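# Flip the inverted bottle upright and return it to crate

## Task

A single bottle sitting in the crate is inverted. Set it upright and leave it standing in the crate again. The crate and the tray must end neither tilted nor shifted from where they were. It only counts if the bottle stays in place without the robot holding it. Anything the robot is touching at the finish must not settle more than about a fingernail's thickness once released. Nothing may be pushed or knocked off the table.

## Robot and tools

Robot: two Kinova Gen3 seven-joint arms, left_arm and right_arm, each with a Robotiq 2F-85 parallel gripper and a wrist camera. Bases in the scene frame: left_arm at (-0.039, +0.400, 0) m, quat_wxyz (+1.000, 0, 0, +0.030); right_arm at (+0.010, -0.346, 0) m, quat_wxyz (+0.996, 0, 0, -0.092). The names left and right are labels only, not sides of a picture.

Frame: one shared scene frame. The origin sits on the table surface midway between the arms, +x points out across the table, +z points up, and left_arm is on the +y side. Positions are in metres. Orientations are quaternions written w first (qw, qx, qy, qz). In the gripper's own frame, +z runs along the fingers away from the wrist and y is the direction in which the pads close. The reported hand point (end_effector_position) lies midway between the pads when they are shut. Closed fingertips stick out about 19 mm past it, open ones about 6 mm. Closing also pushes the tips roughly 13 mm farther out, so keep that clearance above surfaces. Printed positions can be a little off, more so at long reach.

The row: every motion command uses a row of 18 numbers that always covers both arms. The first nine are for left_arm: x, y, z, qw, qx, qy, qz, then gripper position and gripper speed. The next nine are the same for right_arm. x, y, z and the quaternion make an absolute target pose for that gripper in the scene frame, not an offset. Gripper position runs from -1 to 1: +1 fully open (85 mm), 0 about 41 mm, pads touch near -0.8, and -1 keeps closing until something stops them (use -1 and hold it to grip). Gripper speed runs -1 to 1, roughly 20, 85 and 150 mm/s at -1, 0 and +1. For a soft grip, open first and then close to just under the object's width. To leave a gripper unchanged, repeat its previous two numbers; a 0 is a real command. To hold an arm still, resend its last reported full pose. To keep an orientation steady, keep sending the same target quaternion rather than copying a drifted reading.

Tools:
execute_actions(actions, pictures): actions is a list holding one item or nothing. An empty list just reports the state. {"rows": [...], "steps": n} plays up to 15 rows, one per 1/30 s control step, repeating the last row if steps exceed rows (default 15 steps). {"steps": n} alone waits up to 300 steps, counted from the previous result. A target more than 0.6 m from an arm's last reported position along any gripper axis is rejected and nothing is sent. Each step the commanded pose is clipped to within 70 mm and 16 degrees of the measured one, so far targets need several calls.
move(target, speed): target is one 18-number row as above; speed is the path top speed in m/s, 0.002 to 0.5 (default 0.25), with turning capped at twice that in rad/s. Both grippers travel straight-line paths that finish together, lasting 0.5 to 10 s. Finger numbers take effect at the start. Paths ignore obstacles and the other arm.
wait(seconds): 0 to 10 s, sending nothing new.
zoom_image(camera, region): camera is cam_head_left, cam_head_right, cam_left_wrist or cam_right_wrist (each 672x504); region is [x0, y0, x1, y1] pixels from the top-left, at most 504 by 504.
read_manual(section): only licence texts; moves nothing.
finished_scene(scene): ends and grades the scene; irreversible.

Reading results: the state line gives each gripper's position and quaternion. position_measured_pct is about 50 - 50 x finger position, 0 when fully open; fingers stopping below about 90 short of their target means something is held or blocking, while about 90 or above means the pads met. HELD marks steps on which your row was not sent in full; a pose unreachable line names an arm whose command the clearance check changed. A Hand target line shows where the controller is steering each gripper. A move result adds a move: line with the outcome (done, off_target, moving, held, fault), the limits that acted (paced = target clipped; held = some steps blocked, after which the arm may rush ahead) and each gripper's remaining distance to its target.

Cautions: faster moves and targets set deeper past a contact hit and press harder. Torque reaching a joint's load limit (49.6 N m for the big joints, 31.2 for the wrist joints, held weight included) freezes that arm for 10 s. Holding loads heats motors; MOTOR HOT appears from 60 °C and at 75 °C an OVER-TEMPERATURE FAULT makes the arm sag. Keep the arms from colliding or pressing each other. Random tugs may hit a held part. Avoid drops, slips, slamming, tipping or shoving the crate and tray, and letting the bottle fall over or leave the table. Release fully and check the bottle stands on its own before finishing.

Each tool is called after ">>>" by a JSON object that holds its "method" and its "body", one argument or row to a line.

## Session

>>> {"method": "execute_actions", "body": {
  "actions": []
}}

Scene clock: 0.00 s of 7600.00 s.
left_arm: end_effector_position=(+0.4392, +0.6222, +0.2166) position_measured_pct=0.0 end_effector_quat_wxyz=(+0.272, +0.819, -0.443, +0.242) | right_arm: end_effector_position=(+0.4697, -0.4216, +0.1446) position_measured_pct=0.0 end_effector_quat_wxyz=(+0.118, +0.695, -0.702, -0.102)
Joint positions: left_arm=[-0.672  0.852 -0.195  1.107  0.713  1.704  2.729] | right_arm=[ 0.102  0.771 -0.385  1.327  0.278  1.414  3.003]
Joint velocities: left_arm=[ 0.    -0.     0.001  0.    -0.     0.    -0.   ] | right_arm=[ 0.001  0.001  0.001  0.    -0.     0.    -0.   ]
Hand target (left_arm): +0.439, +0.622, +0.217; +0.272, +0.819, -0.443, +0.242
Hand target (right_arm): +0.470, -0.422, +0.145; +0.118, +0.695, -0.702, -0.102

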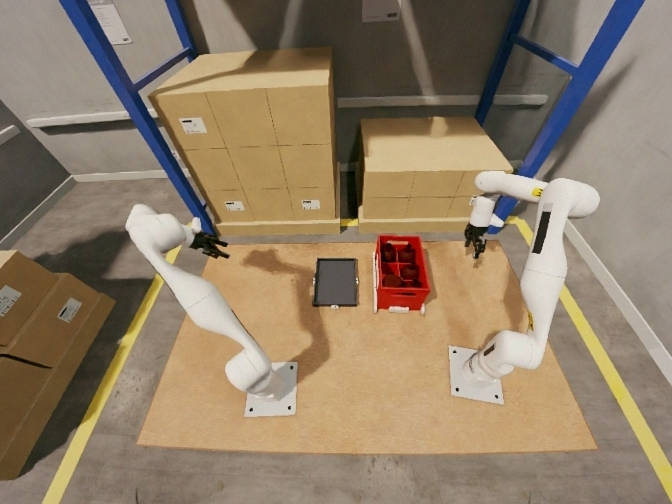

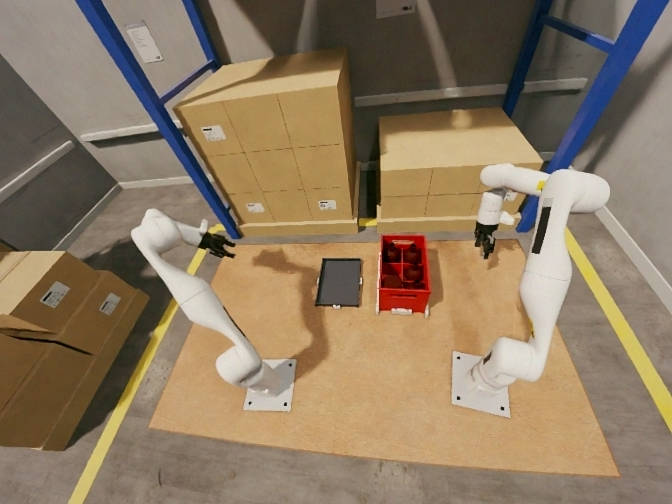

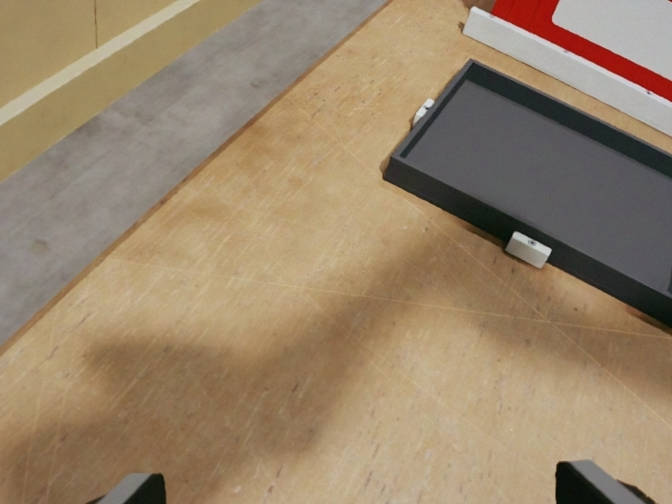

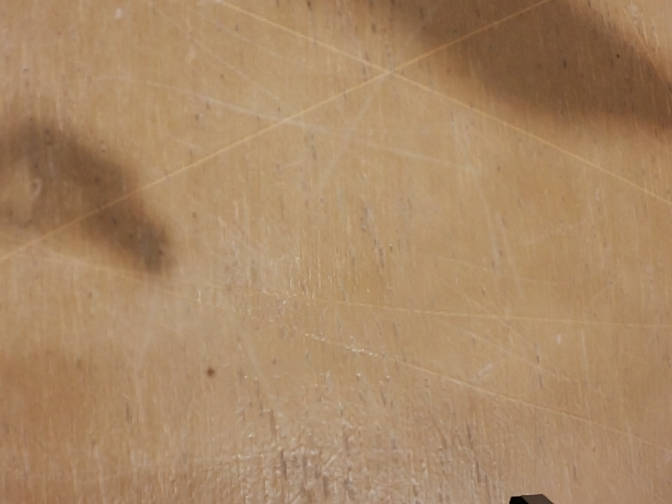

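>>> {"method": "move", "body": {
  "target": [0.33,0.2,0.3,0,0.924,-0.383,0,0.9,0,0.33,-0.25,0.42,0,0,0.707,0.707,0.3,0],
  "speed": 0.4
}}

>>> {"method": "move", "body": {
  "target": [0.322,-0.06,0.25,0,0.924,-0.383,0,0.9,0,0.33,-0.25,0.42,0,0,0.707,0.707,0.3,0],
  "speed": 0.3
}}

>>> {"method": "move", "body": {
  "target": [0.322,-0.06,0.2,0,0.924,-0.383,0,0.9,0,0.33,-0.25,0.42,0,0,0.707,0.707,0.3,0],
  "speed": 0.1
}}

Scene clock: 7.03 s of 7600.00 s.
left_arm: end_effector_position=(+0.3300, +0.1998, +0.3002) position_measured_pct=5.2 end_effector_quat_wxyz=(+0.001, +0.924, -0.382, -0.000) | right_arm: end_effector_position=(+0.3306, -0.2491, +0.4206) position_measured_pct=34.9 end_effector_quat_wxyz=(+0.002, -0.002, +0.706, +0.708)
Joint positions: left_arm=[ 0.578  0.279 -0.108  1.542  0.033  1.323  4.333] | right_arm=[ 0.64   0.485 -0.406  1.985 -1.104  1.738  2.436]
Joint velocities: left_arm=[ 0.003  0.005  0.005 -0.001 -0.002 -0.     0.001] | right_arm=[ 0.003 -0.007  0.004  0.003 -0.001  0.002  0.   ]
Hand target (left_arm): +0.330, +0.200, +0.300; +0.001, +0.924, -0.383, -0.001
Hand target (right_arm): +0.331, -0.249, +0.421; +0.002, -0.002, +0.706, +0.708
Off the commanded pose (left_arm): 0.000 m, 0 deg.
Off the commanded pose (right_arm): 0.001 m, 0 deg.
After step 90, 1.13 s passed at rest.
move: done

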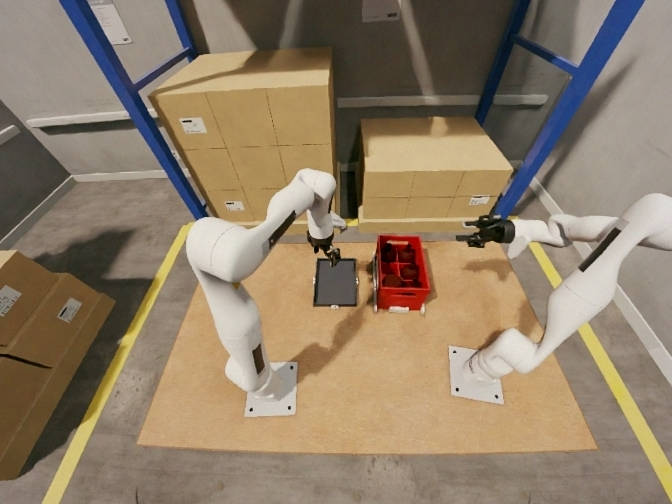

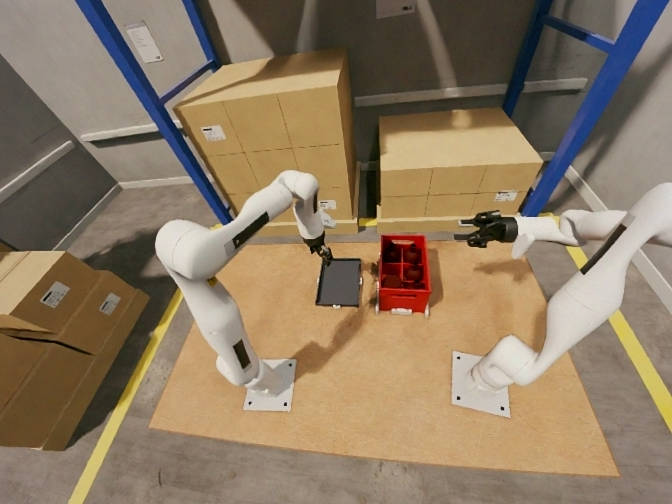

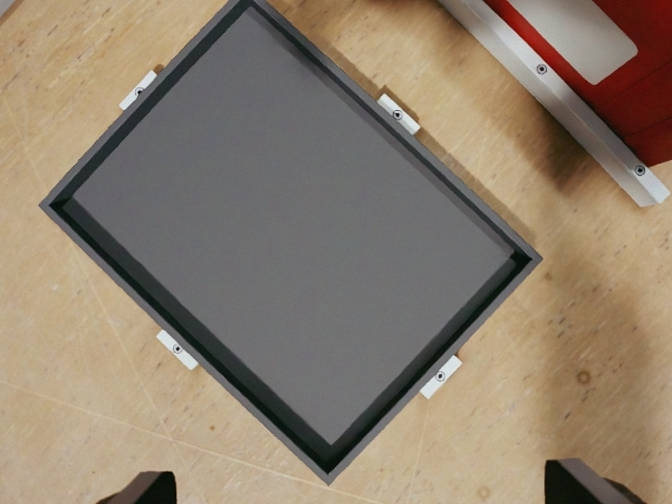

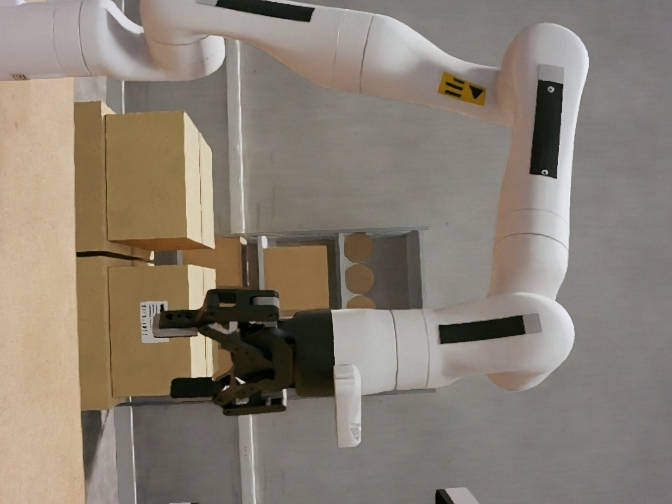

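Scene clock: 8.43 s of 7600.00 s.
left_arm: end_effector_position=(+0.3222, -0.0598, +0.2504) position_measured_pct=5.2 end_effector_quat_wxyz=(-0.001, +0.924, -0.383, +0.000) | right_arm: end_effector_position=(+0.3300, -0.2500, +0.4200) position_measured_pct=34.9 end_effector_quat_wxyz=(-0.000, +0.000, +0.707, +0.707)
Joint positions: left_arm=[ 0.928  0.707 -0.009  1.001  0.005  1.434  4.786] | right_arm=[ 0.641  0.483 -0.404  1.985 -1.101  1.739  2.431]
Joint velocities: left_arm=[ 0.002  0.011  0.002 -0.004 -0.001  0.001  0.001] | right_arm=[ 0.001  0.     0.    -0.     0.    -0.     0.   ]
Hand target (left_arm): +0.322, -0.060, +0.250; -0.001, +0.924, -0.383, -0.000
Hand target (right_arm): +0.330, -0.250, +0.420; -0.000, +0.000, +0.707, +0.707
Off the commanded pose (left_arm): 0.000 m, 0 deg.
Off the commanded pose (right_arm): 0.000 m, 0 deg.
move: done

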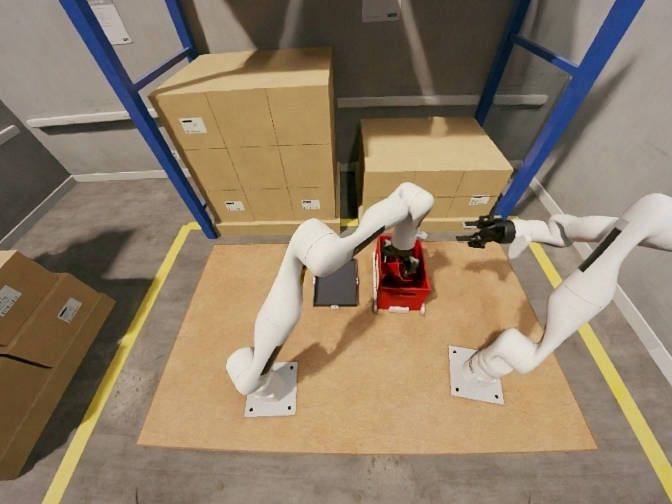

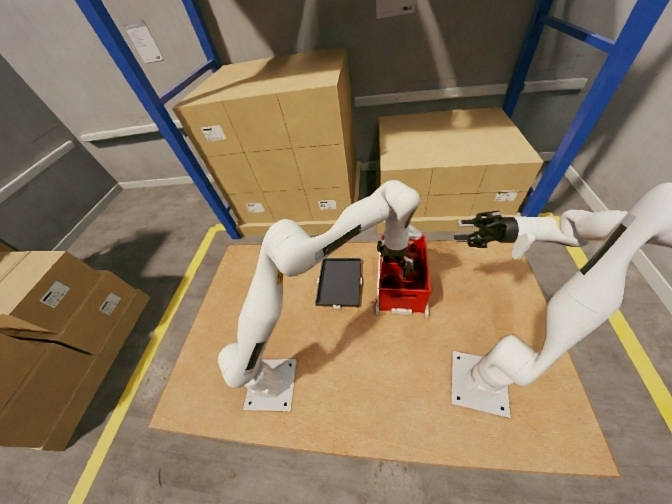

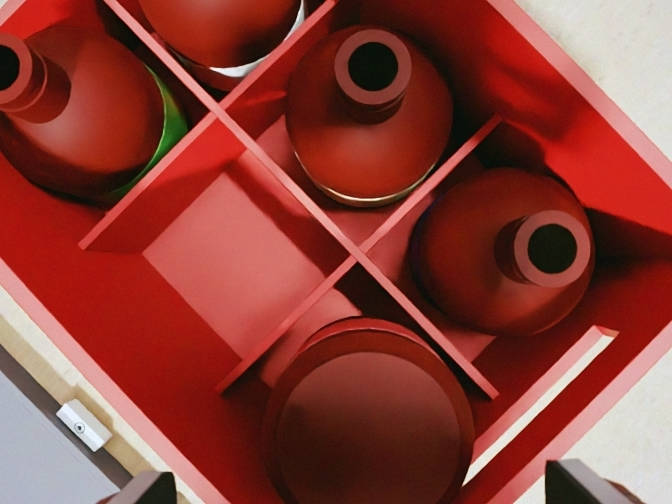

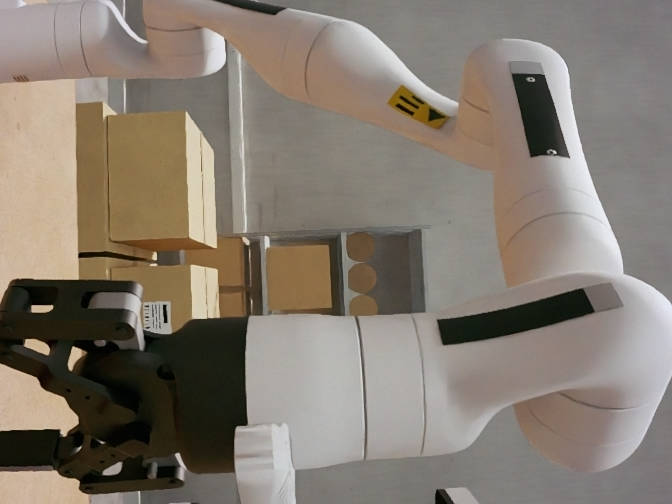

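Scene clock: 9.23 s of 7600.00 s.
left_arm: end_effector_position=(+0.3221, -0.0599, +0.2000) position_measured_pct=5.2 end_effector_quat_wxyz=(-0.000, +0.924, -0.383, +0.000) | right_arm: end_effector_position=(+0.3300, -0.2500, +0.4200) position_measured_pct=34.9 end_effector_quat_wxyz=(+0.000, +0.000, +0.707, +0.707)
Joint positions: left_arm=[ 0.929  0.735 -0.012  1.112  0.008  1.295  4.785] | right_arm=[ 0.641  0.483 -0.404  1.985 -1.101  1.739  2.431]
Joint velocities: left_arm=[ 0. -0. -0.  0. -0.  0.  0.] | right_arm=[-0.001 -0.001 -0.001 -0.     0.    -0.001 -0.001]
Hand target (left_arm): +0.322, -0.060, +0.200; -0.000, +0.924, -0.383, +0.000
Hand target (right_arm): +0.330, -0.250, +0.420; +0.000, -0.000, +0.707, +0.707
Off the commanded pose (left_arm): 0.000 m, 0 deg.
Off the commanded pose (right_arm): 0.000 m, 0 deg.
move: done

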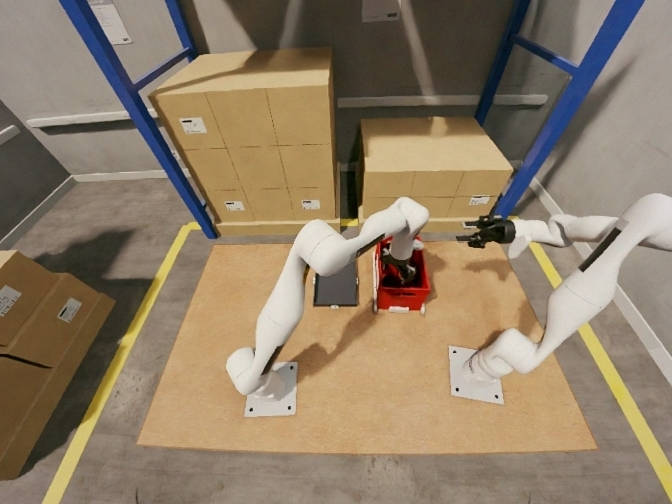

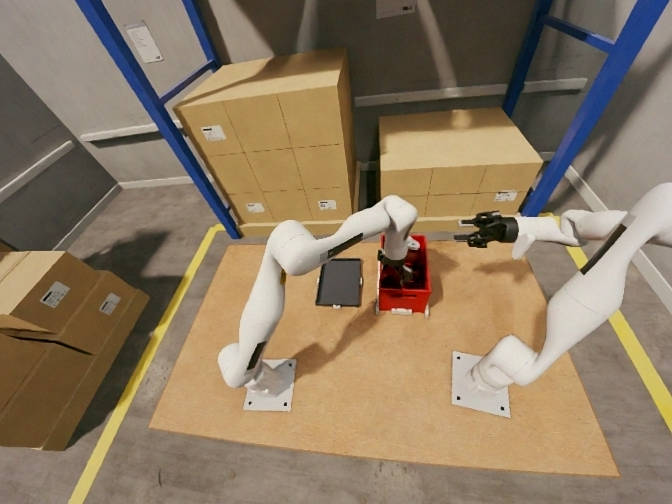

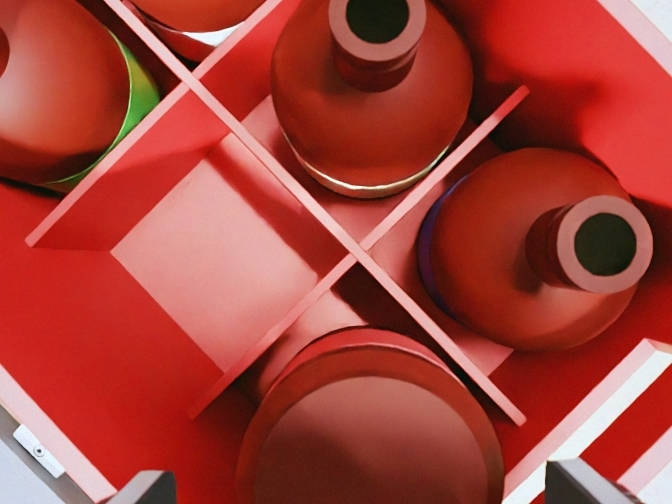

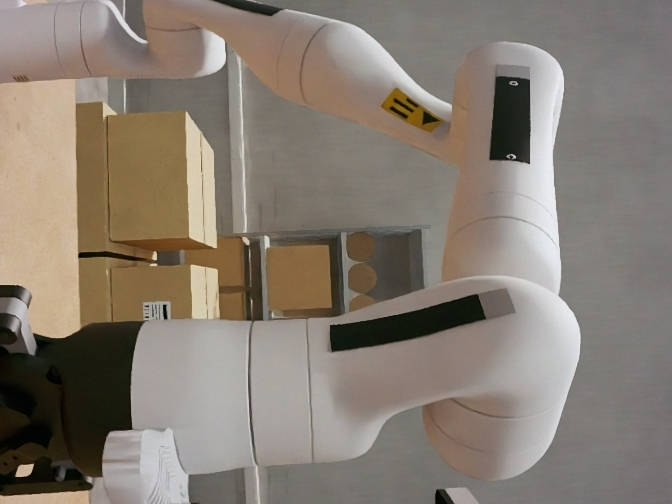

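>>> {"method": "move", "body": {
  "target": [0.32,-0.062,0.172,0,0.924,-0.383,0,0.9,0,0.33,-0.25,0.42,0,0,0.707,0.707,0.3,0],
  "speed": 0.04
}}

>>> {"method": "move", "body": {
  "target": [0.32,-0.062,0.145,0,0.924,-0.383,0,0.9,0,0.33,-0.25,0.42,0,0,0.707,0.707,0.3,0],
  "speed": 0.02
}}

Scene clock: 11.13 s of 7600.00 s.
left_arm: end_effector_position=(+0.3200, -0.0619, +0.1720) position_measured_pct=5.2 end_effector_quat_wxyz=(-0.000, +0.924, -0.383, +0.000) | right_arm: end_effector_position=(+0.3300, -0.2500, +0.4200) position_measured_pct=34.9 end_effector_quat_wxyz=(+0.000, +0.000, +0.707, +0.707)
Joint positions: left_arm=[ 0.935  0.758 -0.013  1.16   0.01   1.224  4.788] | right_arm=[ 0.641  0.483 -0.404  1.985 -1.101  1.739  2.431]
Joint velocities: left_arm=[ 0.     0.     0.002  0.    -0.     0.     0.001] | right_arm=[-0.001  0.002 -0.002  0.001  0.    -0.     0.   ]
Hand target (left_arm): +0.320, -0.062, +0.172; -0.000, +0.924, -0.383, +0.000
Hand target (right_arm): +0.330, -0.250, +0.420; +0.000, -0.000, +0.707, +0.707
Off the commanded pose (left_arm): 0.000 m, 0 deg.
Off the commanded pose (right_arm): 0.000 m, 0 deg.
move: done

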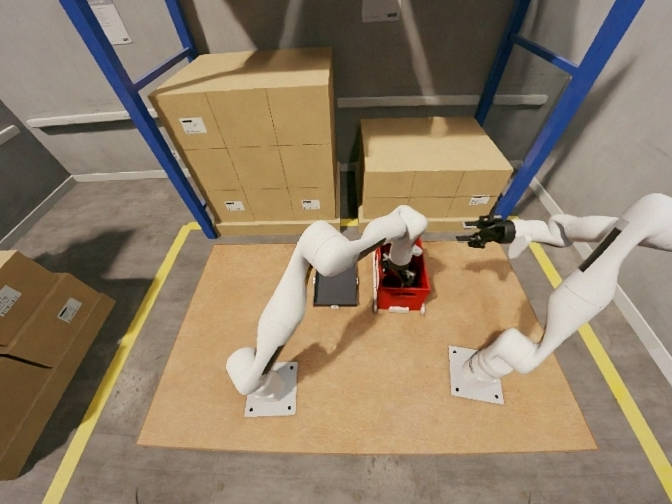

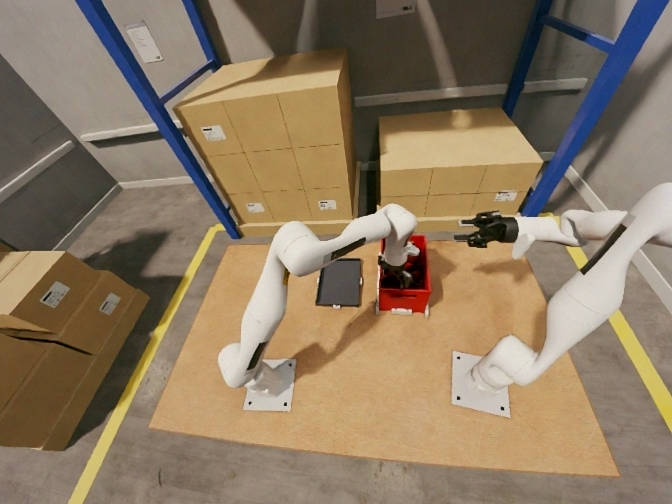

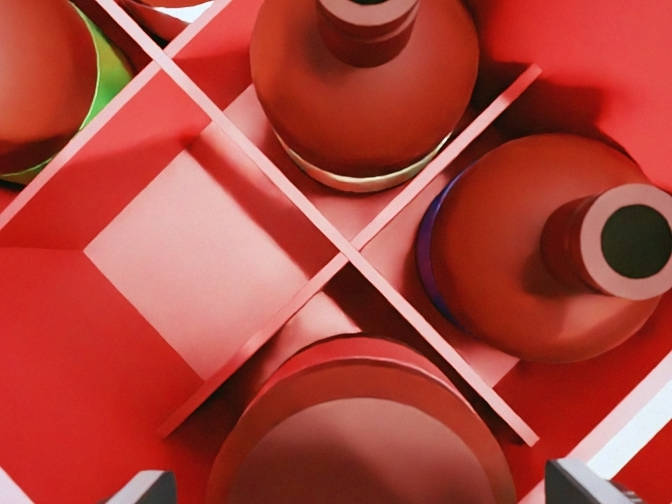

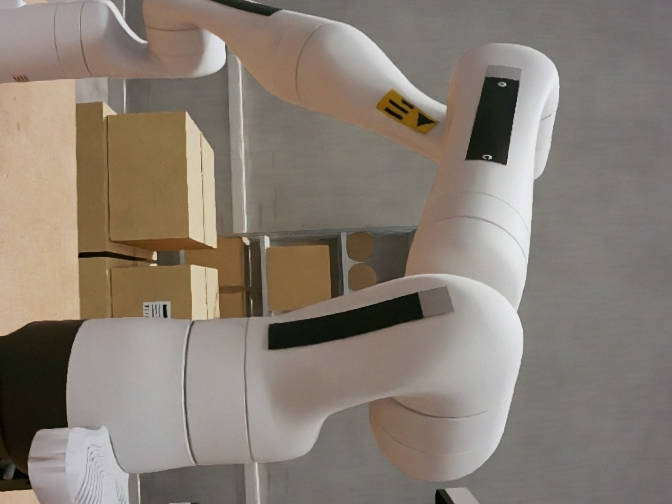

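Scene clock: 12.70 s of 7600.00 s.
left_arm: end_effector_position=(+0.3200, -0.0619, +0.1450) position_measured_pct=5.2 end_effector_quat_wxyz=(-0.000, +0.924, -0.383, +0.000) | right_arm: end_effector_position=(+0.3300, -0.2500, +0.4200) position_measured_pct=34.9 end_effector_quat_wxyz=(+0.000, +0.000, +0.707, +0.707)
Joint positions: left_arm=[ 0.935  0.784 -0.015  1.2    0.011  1.157  4.787] | right_arm=[ 0.641  0.483 -0.404  1.985 -1.101  1.739  2.431]
Joint velocities: left_arm=[ 0.     0.001  0.001  0.    -0.    -0.     0.001] | right_arm=[ 0.001  0.002 -0.    -0.001 -0.    -0.     0.   ]
Hand target (left_arm): +0.320, -0.062, +0.145; -0.000, +0.924, -0.383, +0.000
Hand target (right_arm): +0.330, -0.250, +0.420; +0.000, -0.000, +0.707, +0.707
Off the commanded pose (left_arm): 0.000 m, 0 deg.
Off the commanded pose (right_arm): 0.000 m, 0 deg.
move: done

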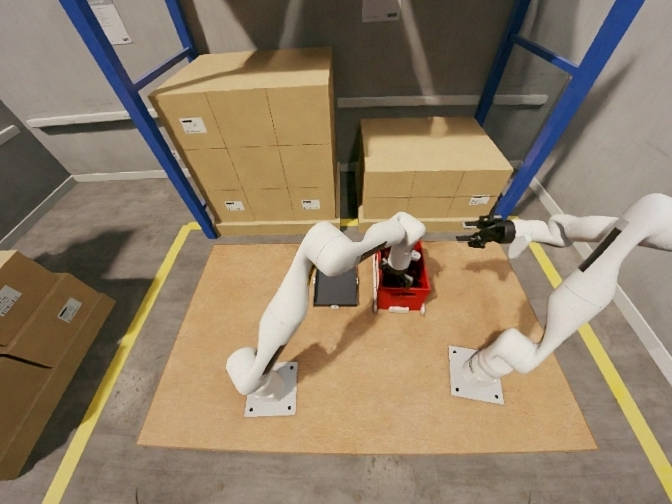

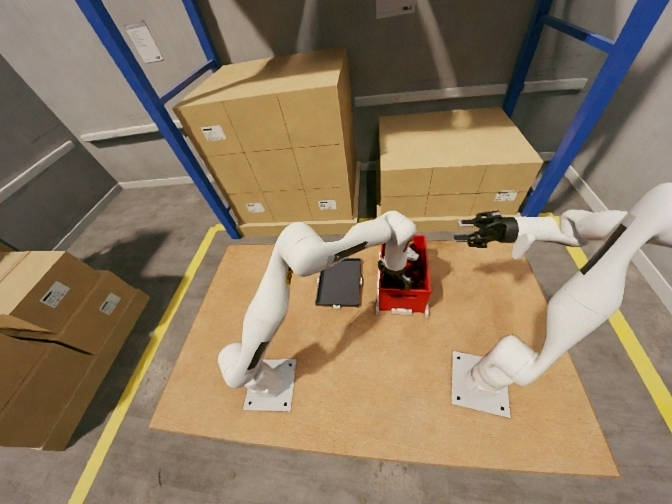

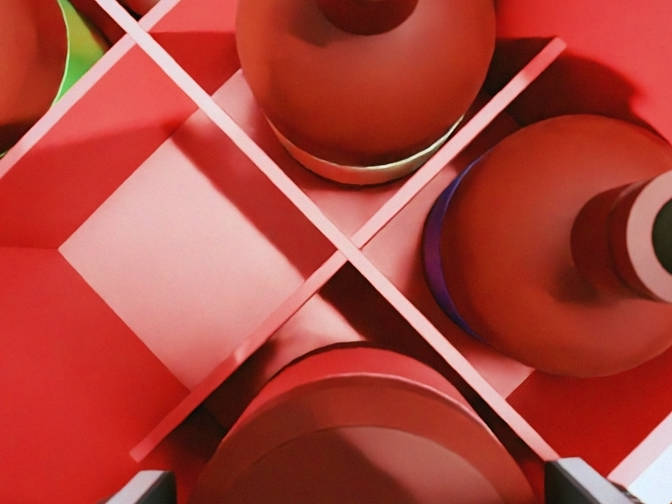

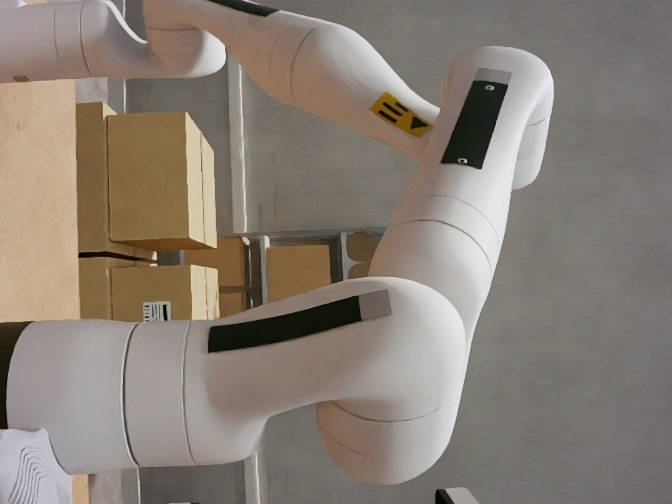

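>>> {"method": "move", "body": {
  "target": [0.32,-0.062,0.146,0,0.924,-0.383,0,-1,-0.5,0.33,-0.25,0.42,0,0,0.707,0.707,0.3,0],
  "speed": 0.02
}}

>>> {"method": "move", "body": {
  "target": [0.32,-0.062,0.34,0,0.924,-0.383,0,-1,-0.5,0.33,-0.25,0.42,0,0,0.707,0.707,0.3,0],
  "speed": 0.15
}}

>>> {"method": "move", "body": {
  "target": [0.33,0.1,0.42,0.707,0.707,0,0,-1,-0.5,0.325,-0.2,0.42,0,0,0.707,0.707,0.3,0],
  "speed": 0.3
}}

>>> {"method": "move", "body": {
  "target": [0.33,0.1,0.42,0.707,0.707,0,0,-1,-0.5,0.325,-0.09,0.42,0,0,0.707,0.707,0.3,0]
}}

Scene clock: 15.03 s of 7600.00 s.
left_arm: end_effector_position=(+0.3202, -0.0621, +0.1467) position_measured_pct=18.3 end_effector_quat_wxyz=(+0.000, +0.924, -0.383, +0.000) | right_arm: end_effector_position=(+0.3300, -0.2500, +0.4200) position_measured_pct=34.9 end_effector_quat_wxyz=(+0.000, +0.000, +0.707, +0.707)
Joint positions: left_arm=[ 0.935  0.782 -0.014  1.198  0.011  1.16   4.787] | right_arm=[ 0.641  0.483 -0.404  1.985 -1.101  1.739  2.431]
Joint velocities: left_arm=[-0.     0.     0.    -0.    -0.001  0.001 -0.   ] | right_arm=[-0.     0.001  0.    -0.    -0.     0.001 -0.   ]
Hand target (left_arm): +0.320, -0.062, +0.146; +0.000, +0.924, -0.383, -0.000
Hand target (right_arm): +0.330, -0.250, +0.420; +0.000, -0.000, +0.707, +0.707
Off the commanded pose (left_arm): 0.001 m, 0 deg.
Off the commanded pose (right_arm): 0.000 m, 0 deg.
move: done

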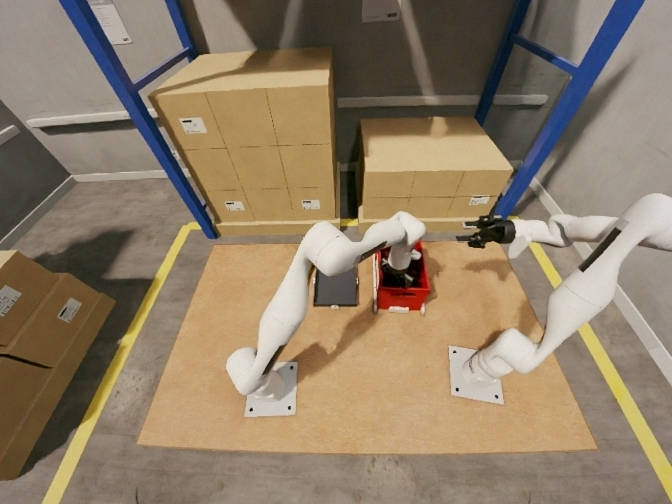

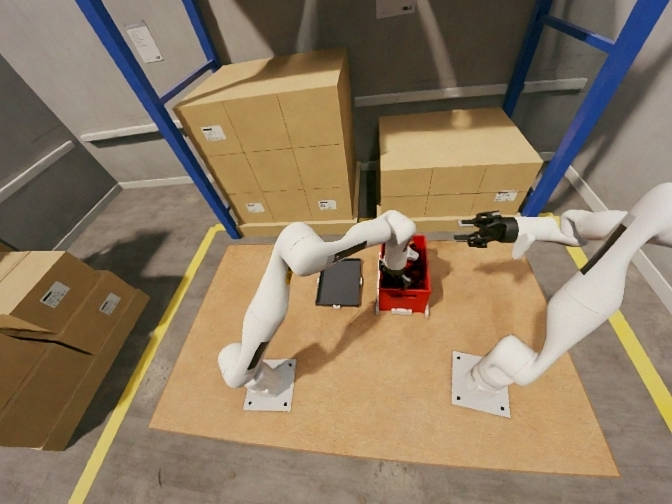

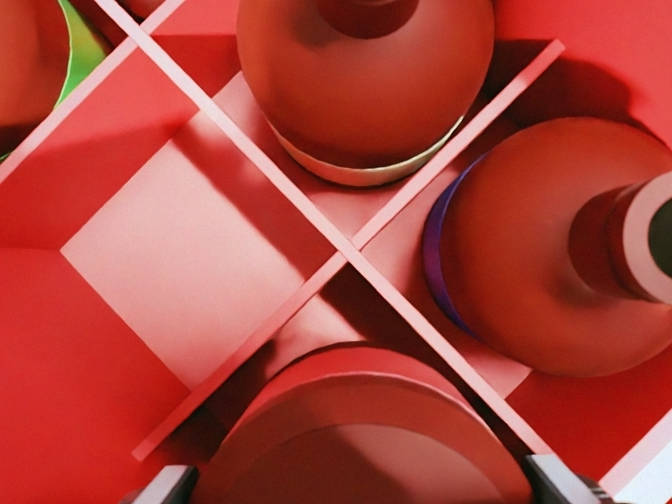

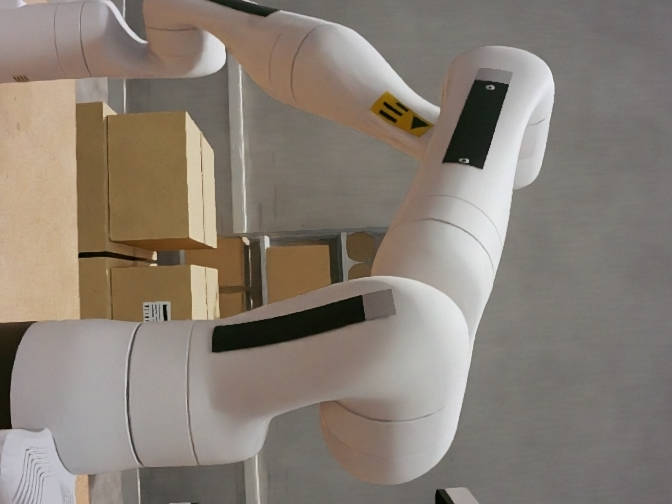

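Scene clock: 16.70 s of 7600.00 s.
left_arm: end_effector_position=(+0.3197, -0.0624, +0.3404) position_measured_pct=18.3 end_effector_quat_wxyz=(+0.000, +0.923, -0.384, +0.000) | right_arm: end_effector_position=(+0.3300, -0.2500, +0.4200) position_measured_pct=34.9 end_effector_quat_wxyz=(+0.000, +0.000, +0.707, +0.707)
Joint positions: left_arm=[ 0.928  0.71   0.002  0.709 -0.001  1.723  4.794] | right_arm=[ 0.641  0.483 -0.404  1.985 -1.101  1.739  2.431]
Joint velocities: left_arm=[-0.     0.005 -0.    -0.003 -0.     0.001  0.   ] | right_arm=[-0.001 -0.001  0.001  0.001  0.     0.    -0.   ]
Hand target (left_arm): +0.320, -0.062, +0.340; +0.000, +0.923, -0.384, -0.000
Hand target (right_arm): +0.330, -0.250, +0.420; +0.000, -0.000, +0.707, +0.707
Off the commanded pose (left_arm): 0.001 m, 0 deg.
Off the commanded pose (right_arm): 0.000 m, 0 deg.
move: done

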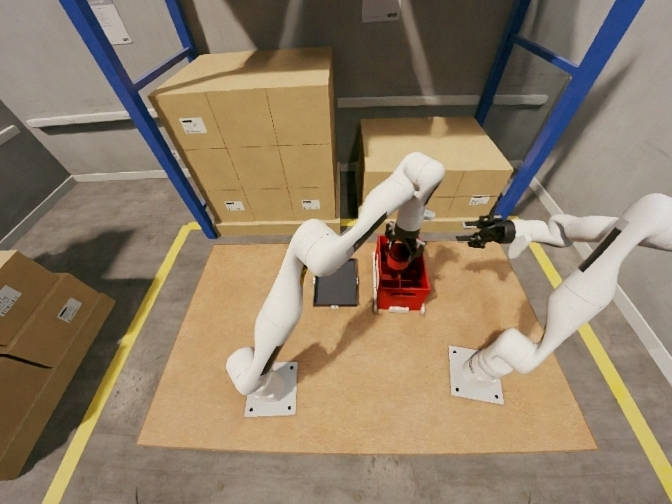

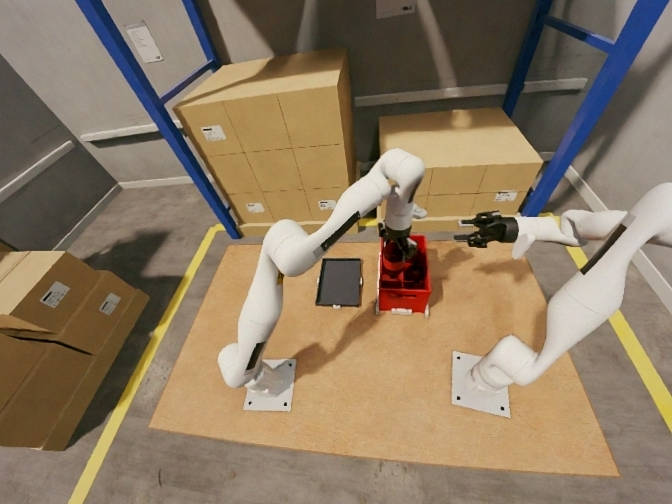

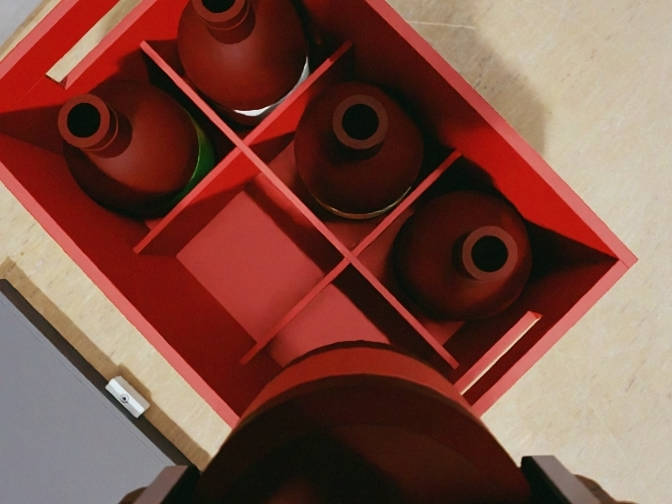

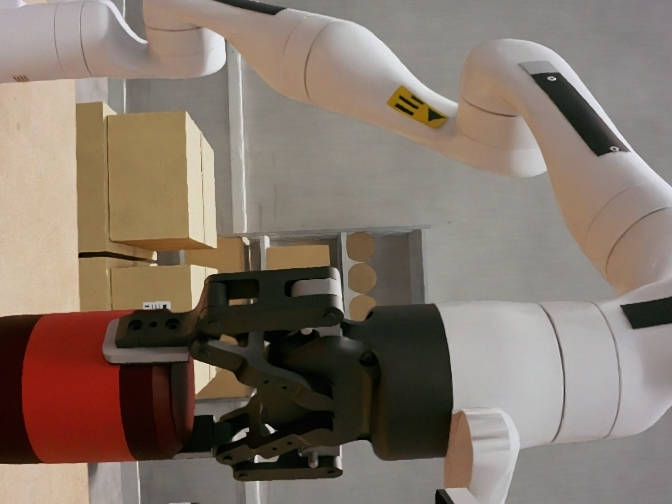

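Scene clock: 19.93 s of 7600.00 s.
left_arm: end_effector_position=(+0.3313, +0.1006, +0.4205) position_measured_pct=18.3 end_effector_quat_wxyz=(+0.707, +0.707, +0.001, +0.002) | right_arm: end_effector_position=(+0.3252, -0.1999, +0.4201) position_measured_pct=34.9 end_effector_quat_wxyz=(+0.000, -0.000, +0.707, +0.707)
Joint positions: left_arm=[-0.103  0.429  0.087  2.052  1.485  1.592  3.803] | right_arm=[ 0.568  0.438 -0.446  2.078 -1.189  1.644  2.459]
Joint velocities: left_arm=[-0.003  0.005 -0.004  0.002  0.001  0.002  0.   ] | right_arm=[ 0.001  0.    -0.001  0.001  0.    -0.     0.001]
Hand target (left_arm): +0.332, +0.101, +0.420; +0.707, +0.707, +0.001, +0.002
Hand target (right_arm): +0.325, -0.200, +0.420; +0.000, -0.000, +0.707, +0.707
Off the commanded pose (left_arm): 0.002 m, 0 deg.
Off the commanded pose (right_arm): 0.000 m, 0 deg.
move: done

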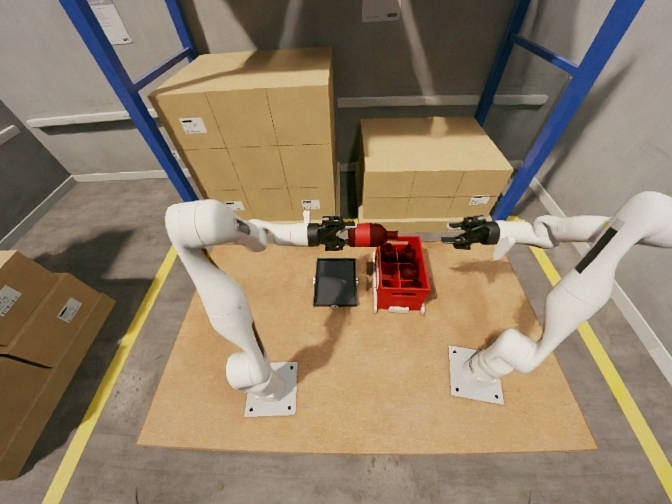

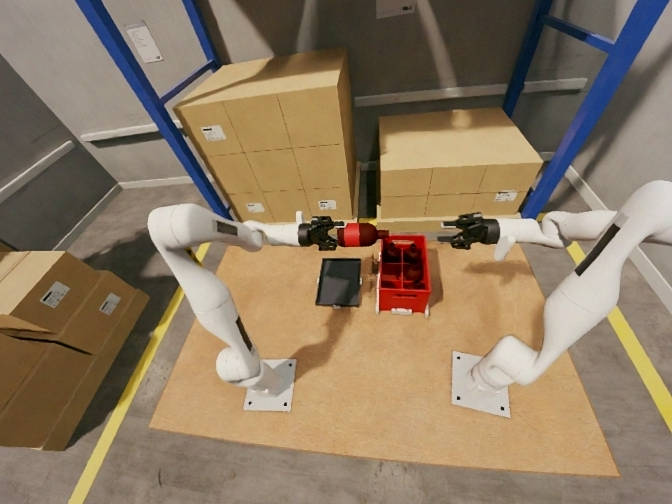

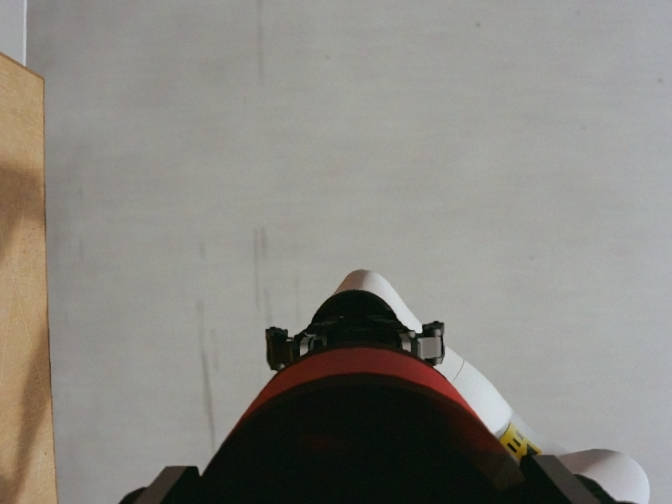

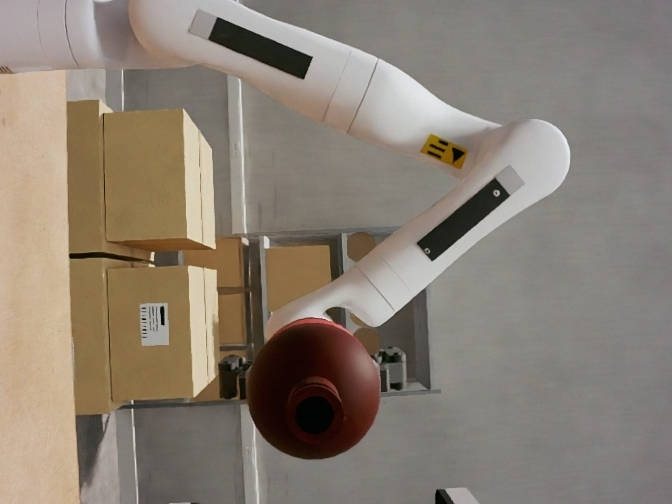

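Scene clock: 20.90 s of 7600.00 s.
left_arm: end_effector_position=(+0.3300, +0.1000, +0.4200) position_measured_pct=18.3 end_effector_quat_wxyz=(+0.707, +0.707, +0.000, +0.000) | right_arm: end_effector_position=(+0.3256, -0.0899, +0.4202) position_measured_pct=34.9 end_effector_quat_wxyz=(+0.000, +0.000, +0.707, +0.707)
Joint positions: left_arm=[-0.102  0.429  0.088  2.053  1.483  1.593  3.803] | right_arm=[ 0.353  0.394 -0.561  2.183 -1.441  1.411  2.51 ]
Joint velocities: left_arm=[-0.    -0.001  0.001 -0.001  0.    -0.     0.001] | right_arm=[-0.002  0.    -0.003 -0.001  0.    -0.002  0.   ]
Hand target (left_arm): +0.330, +0.100, +0.420; +0.707, +0.707, +0.000, -0.000
Hand target (right_arm): +0.326, -0.090, +0.420; +0.000, -0.000, +0.707, +0.707
Off the commanded pose (left_arm): 0.000 m, 0 deg.
Off the commanded pose (right_arm): 0.001 m, 0 deg.
move: done

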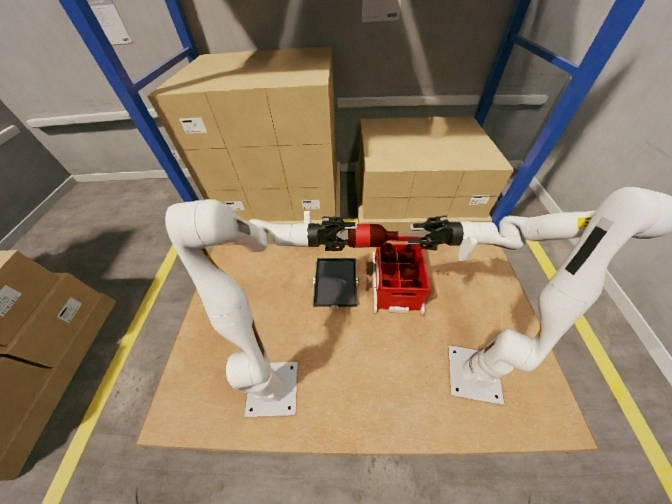

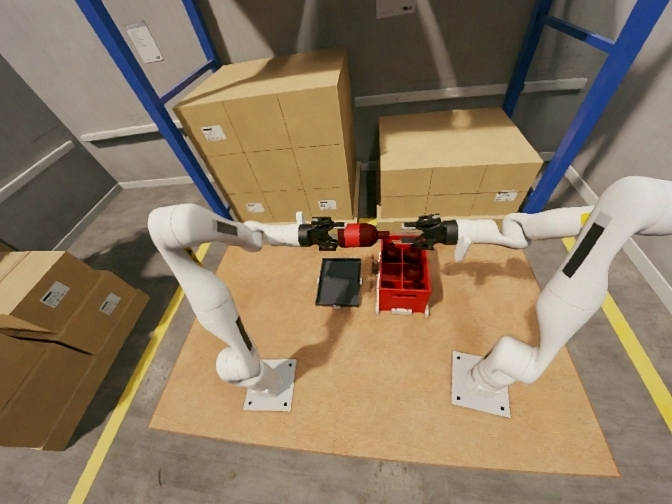

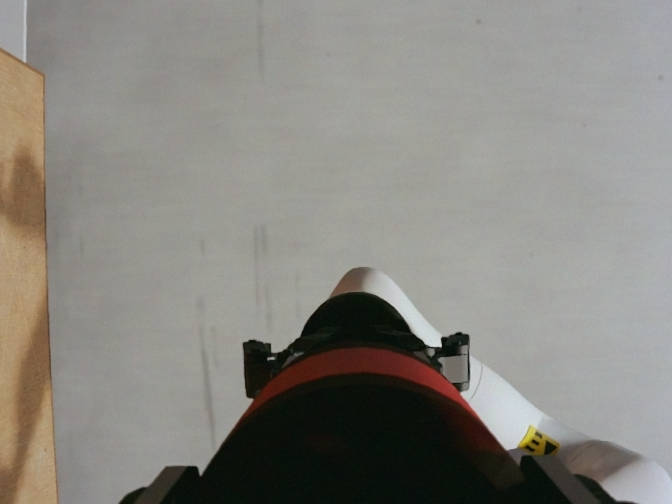

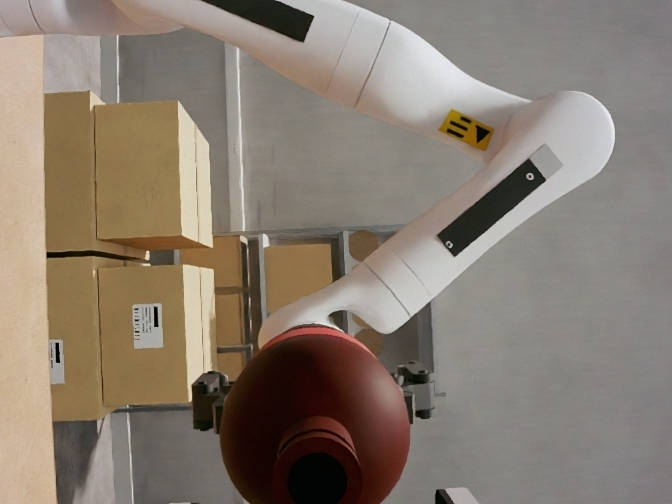

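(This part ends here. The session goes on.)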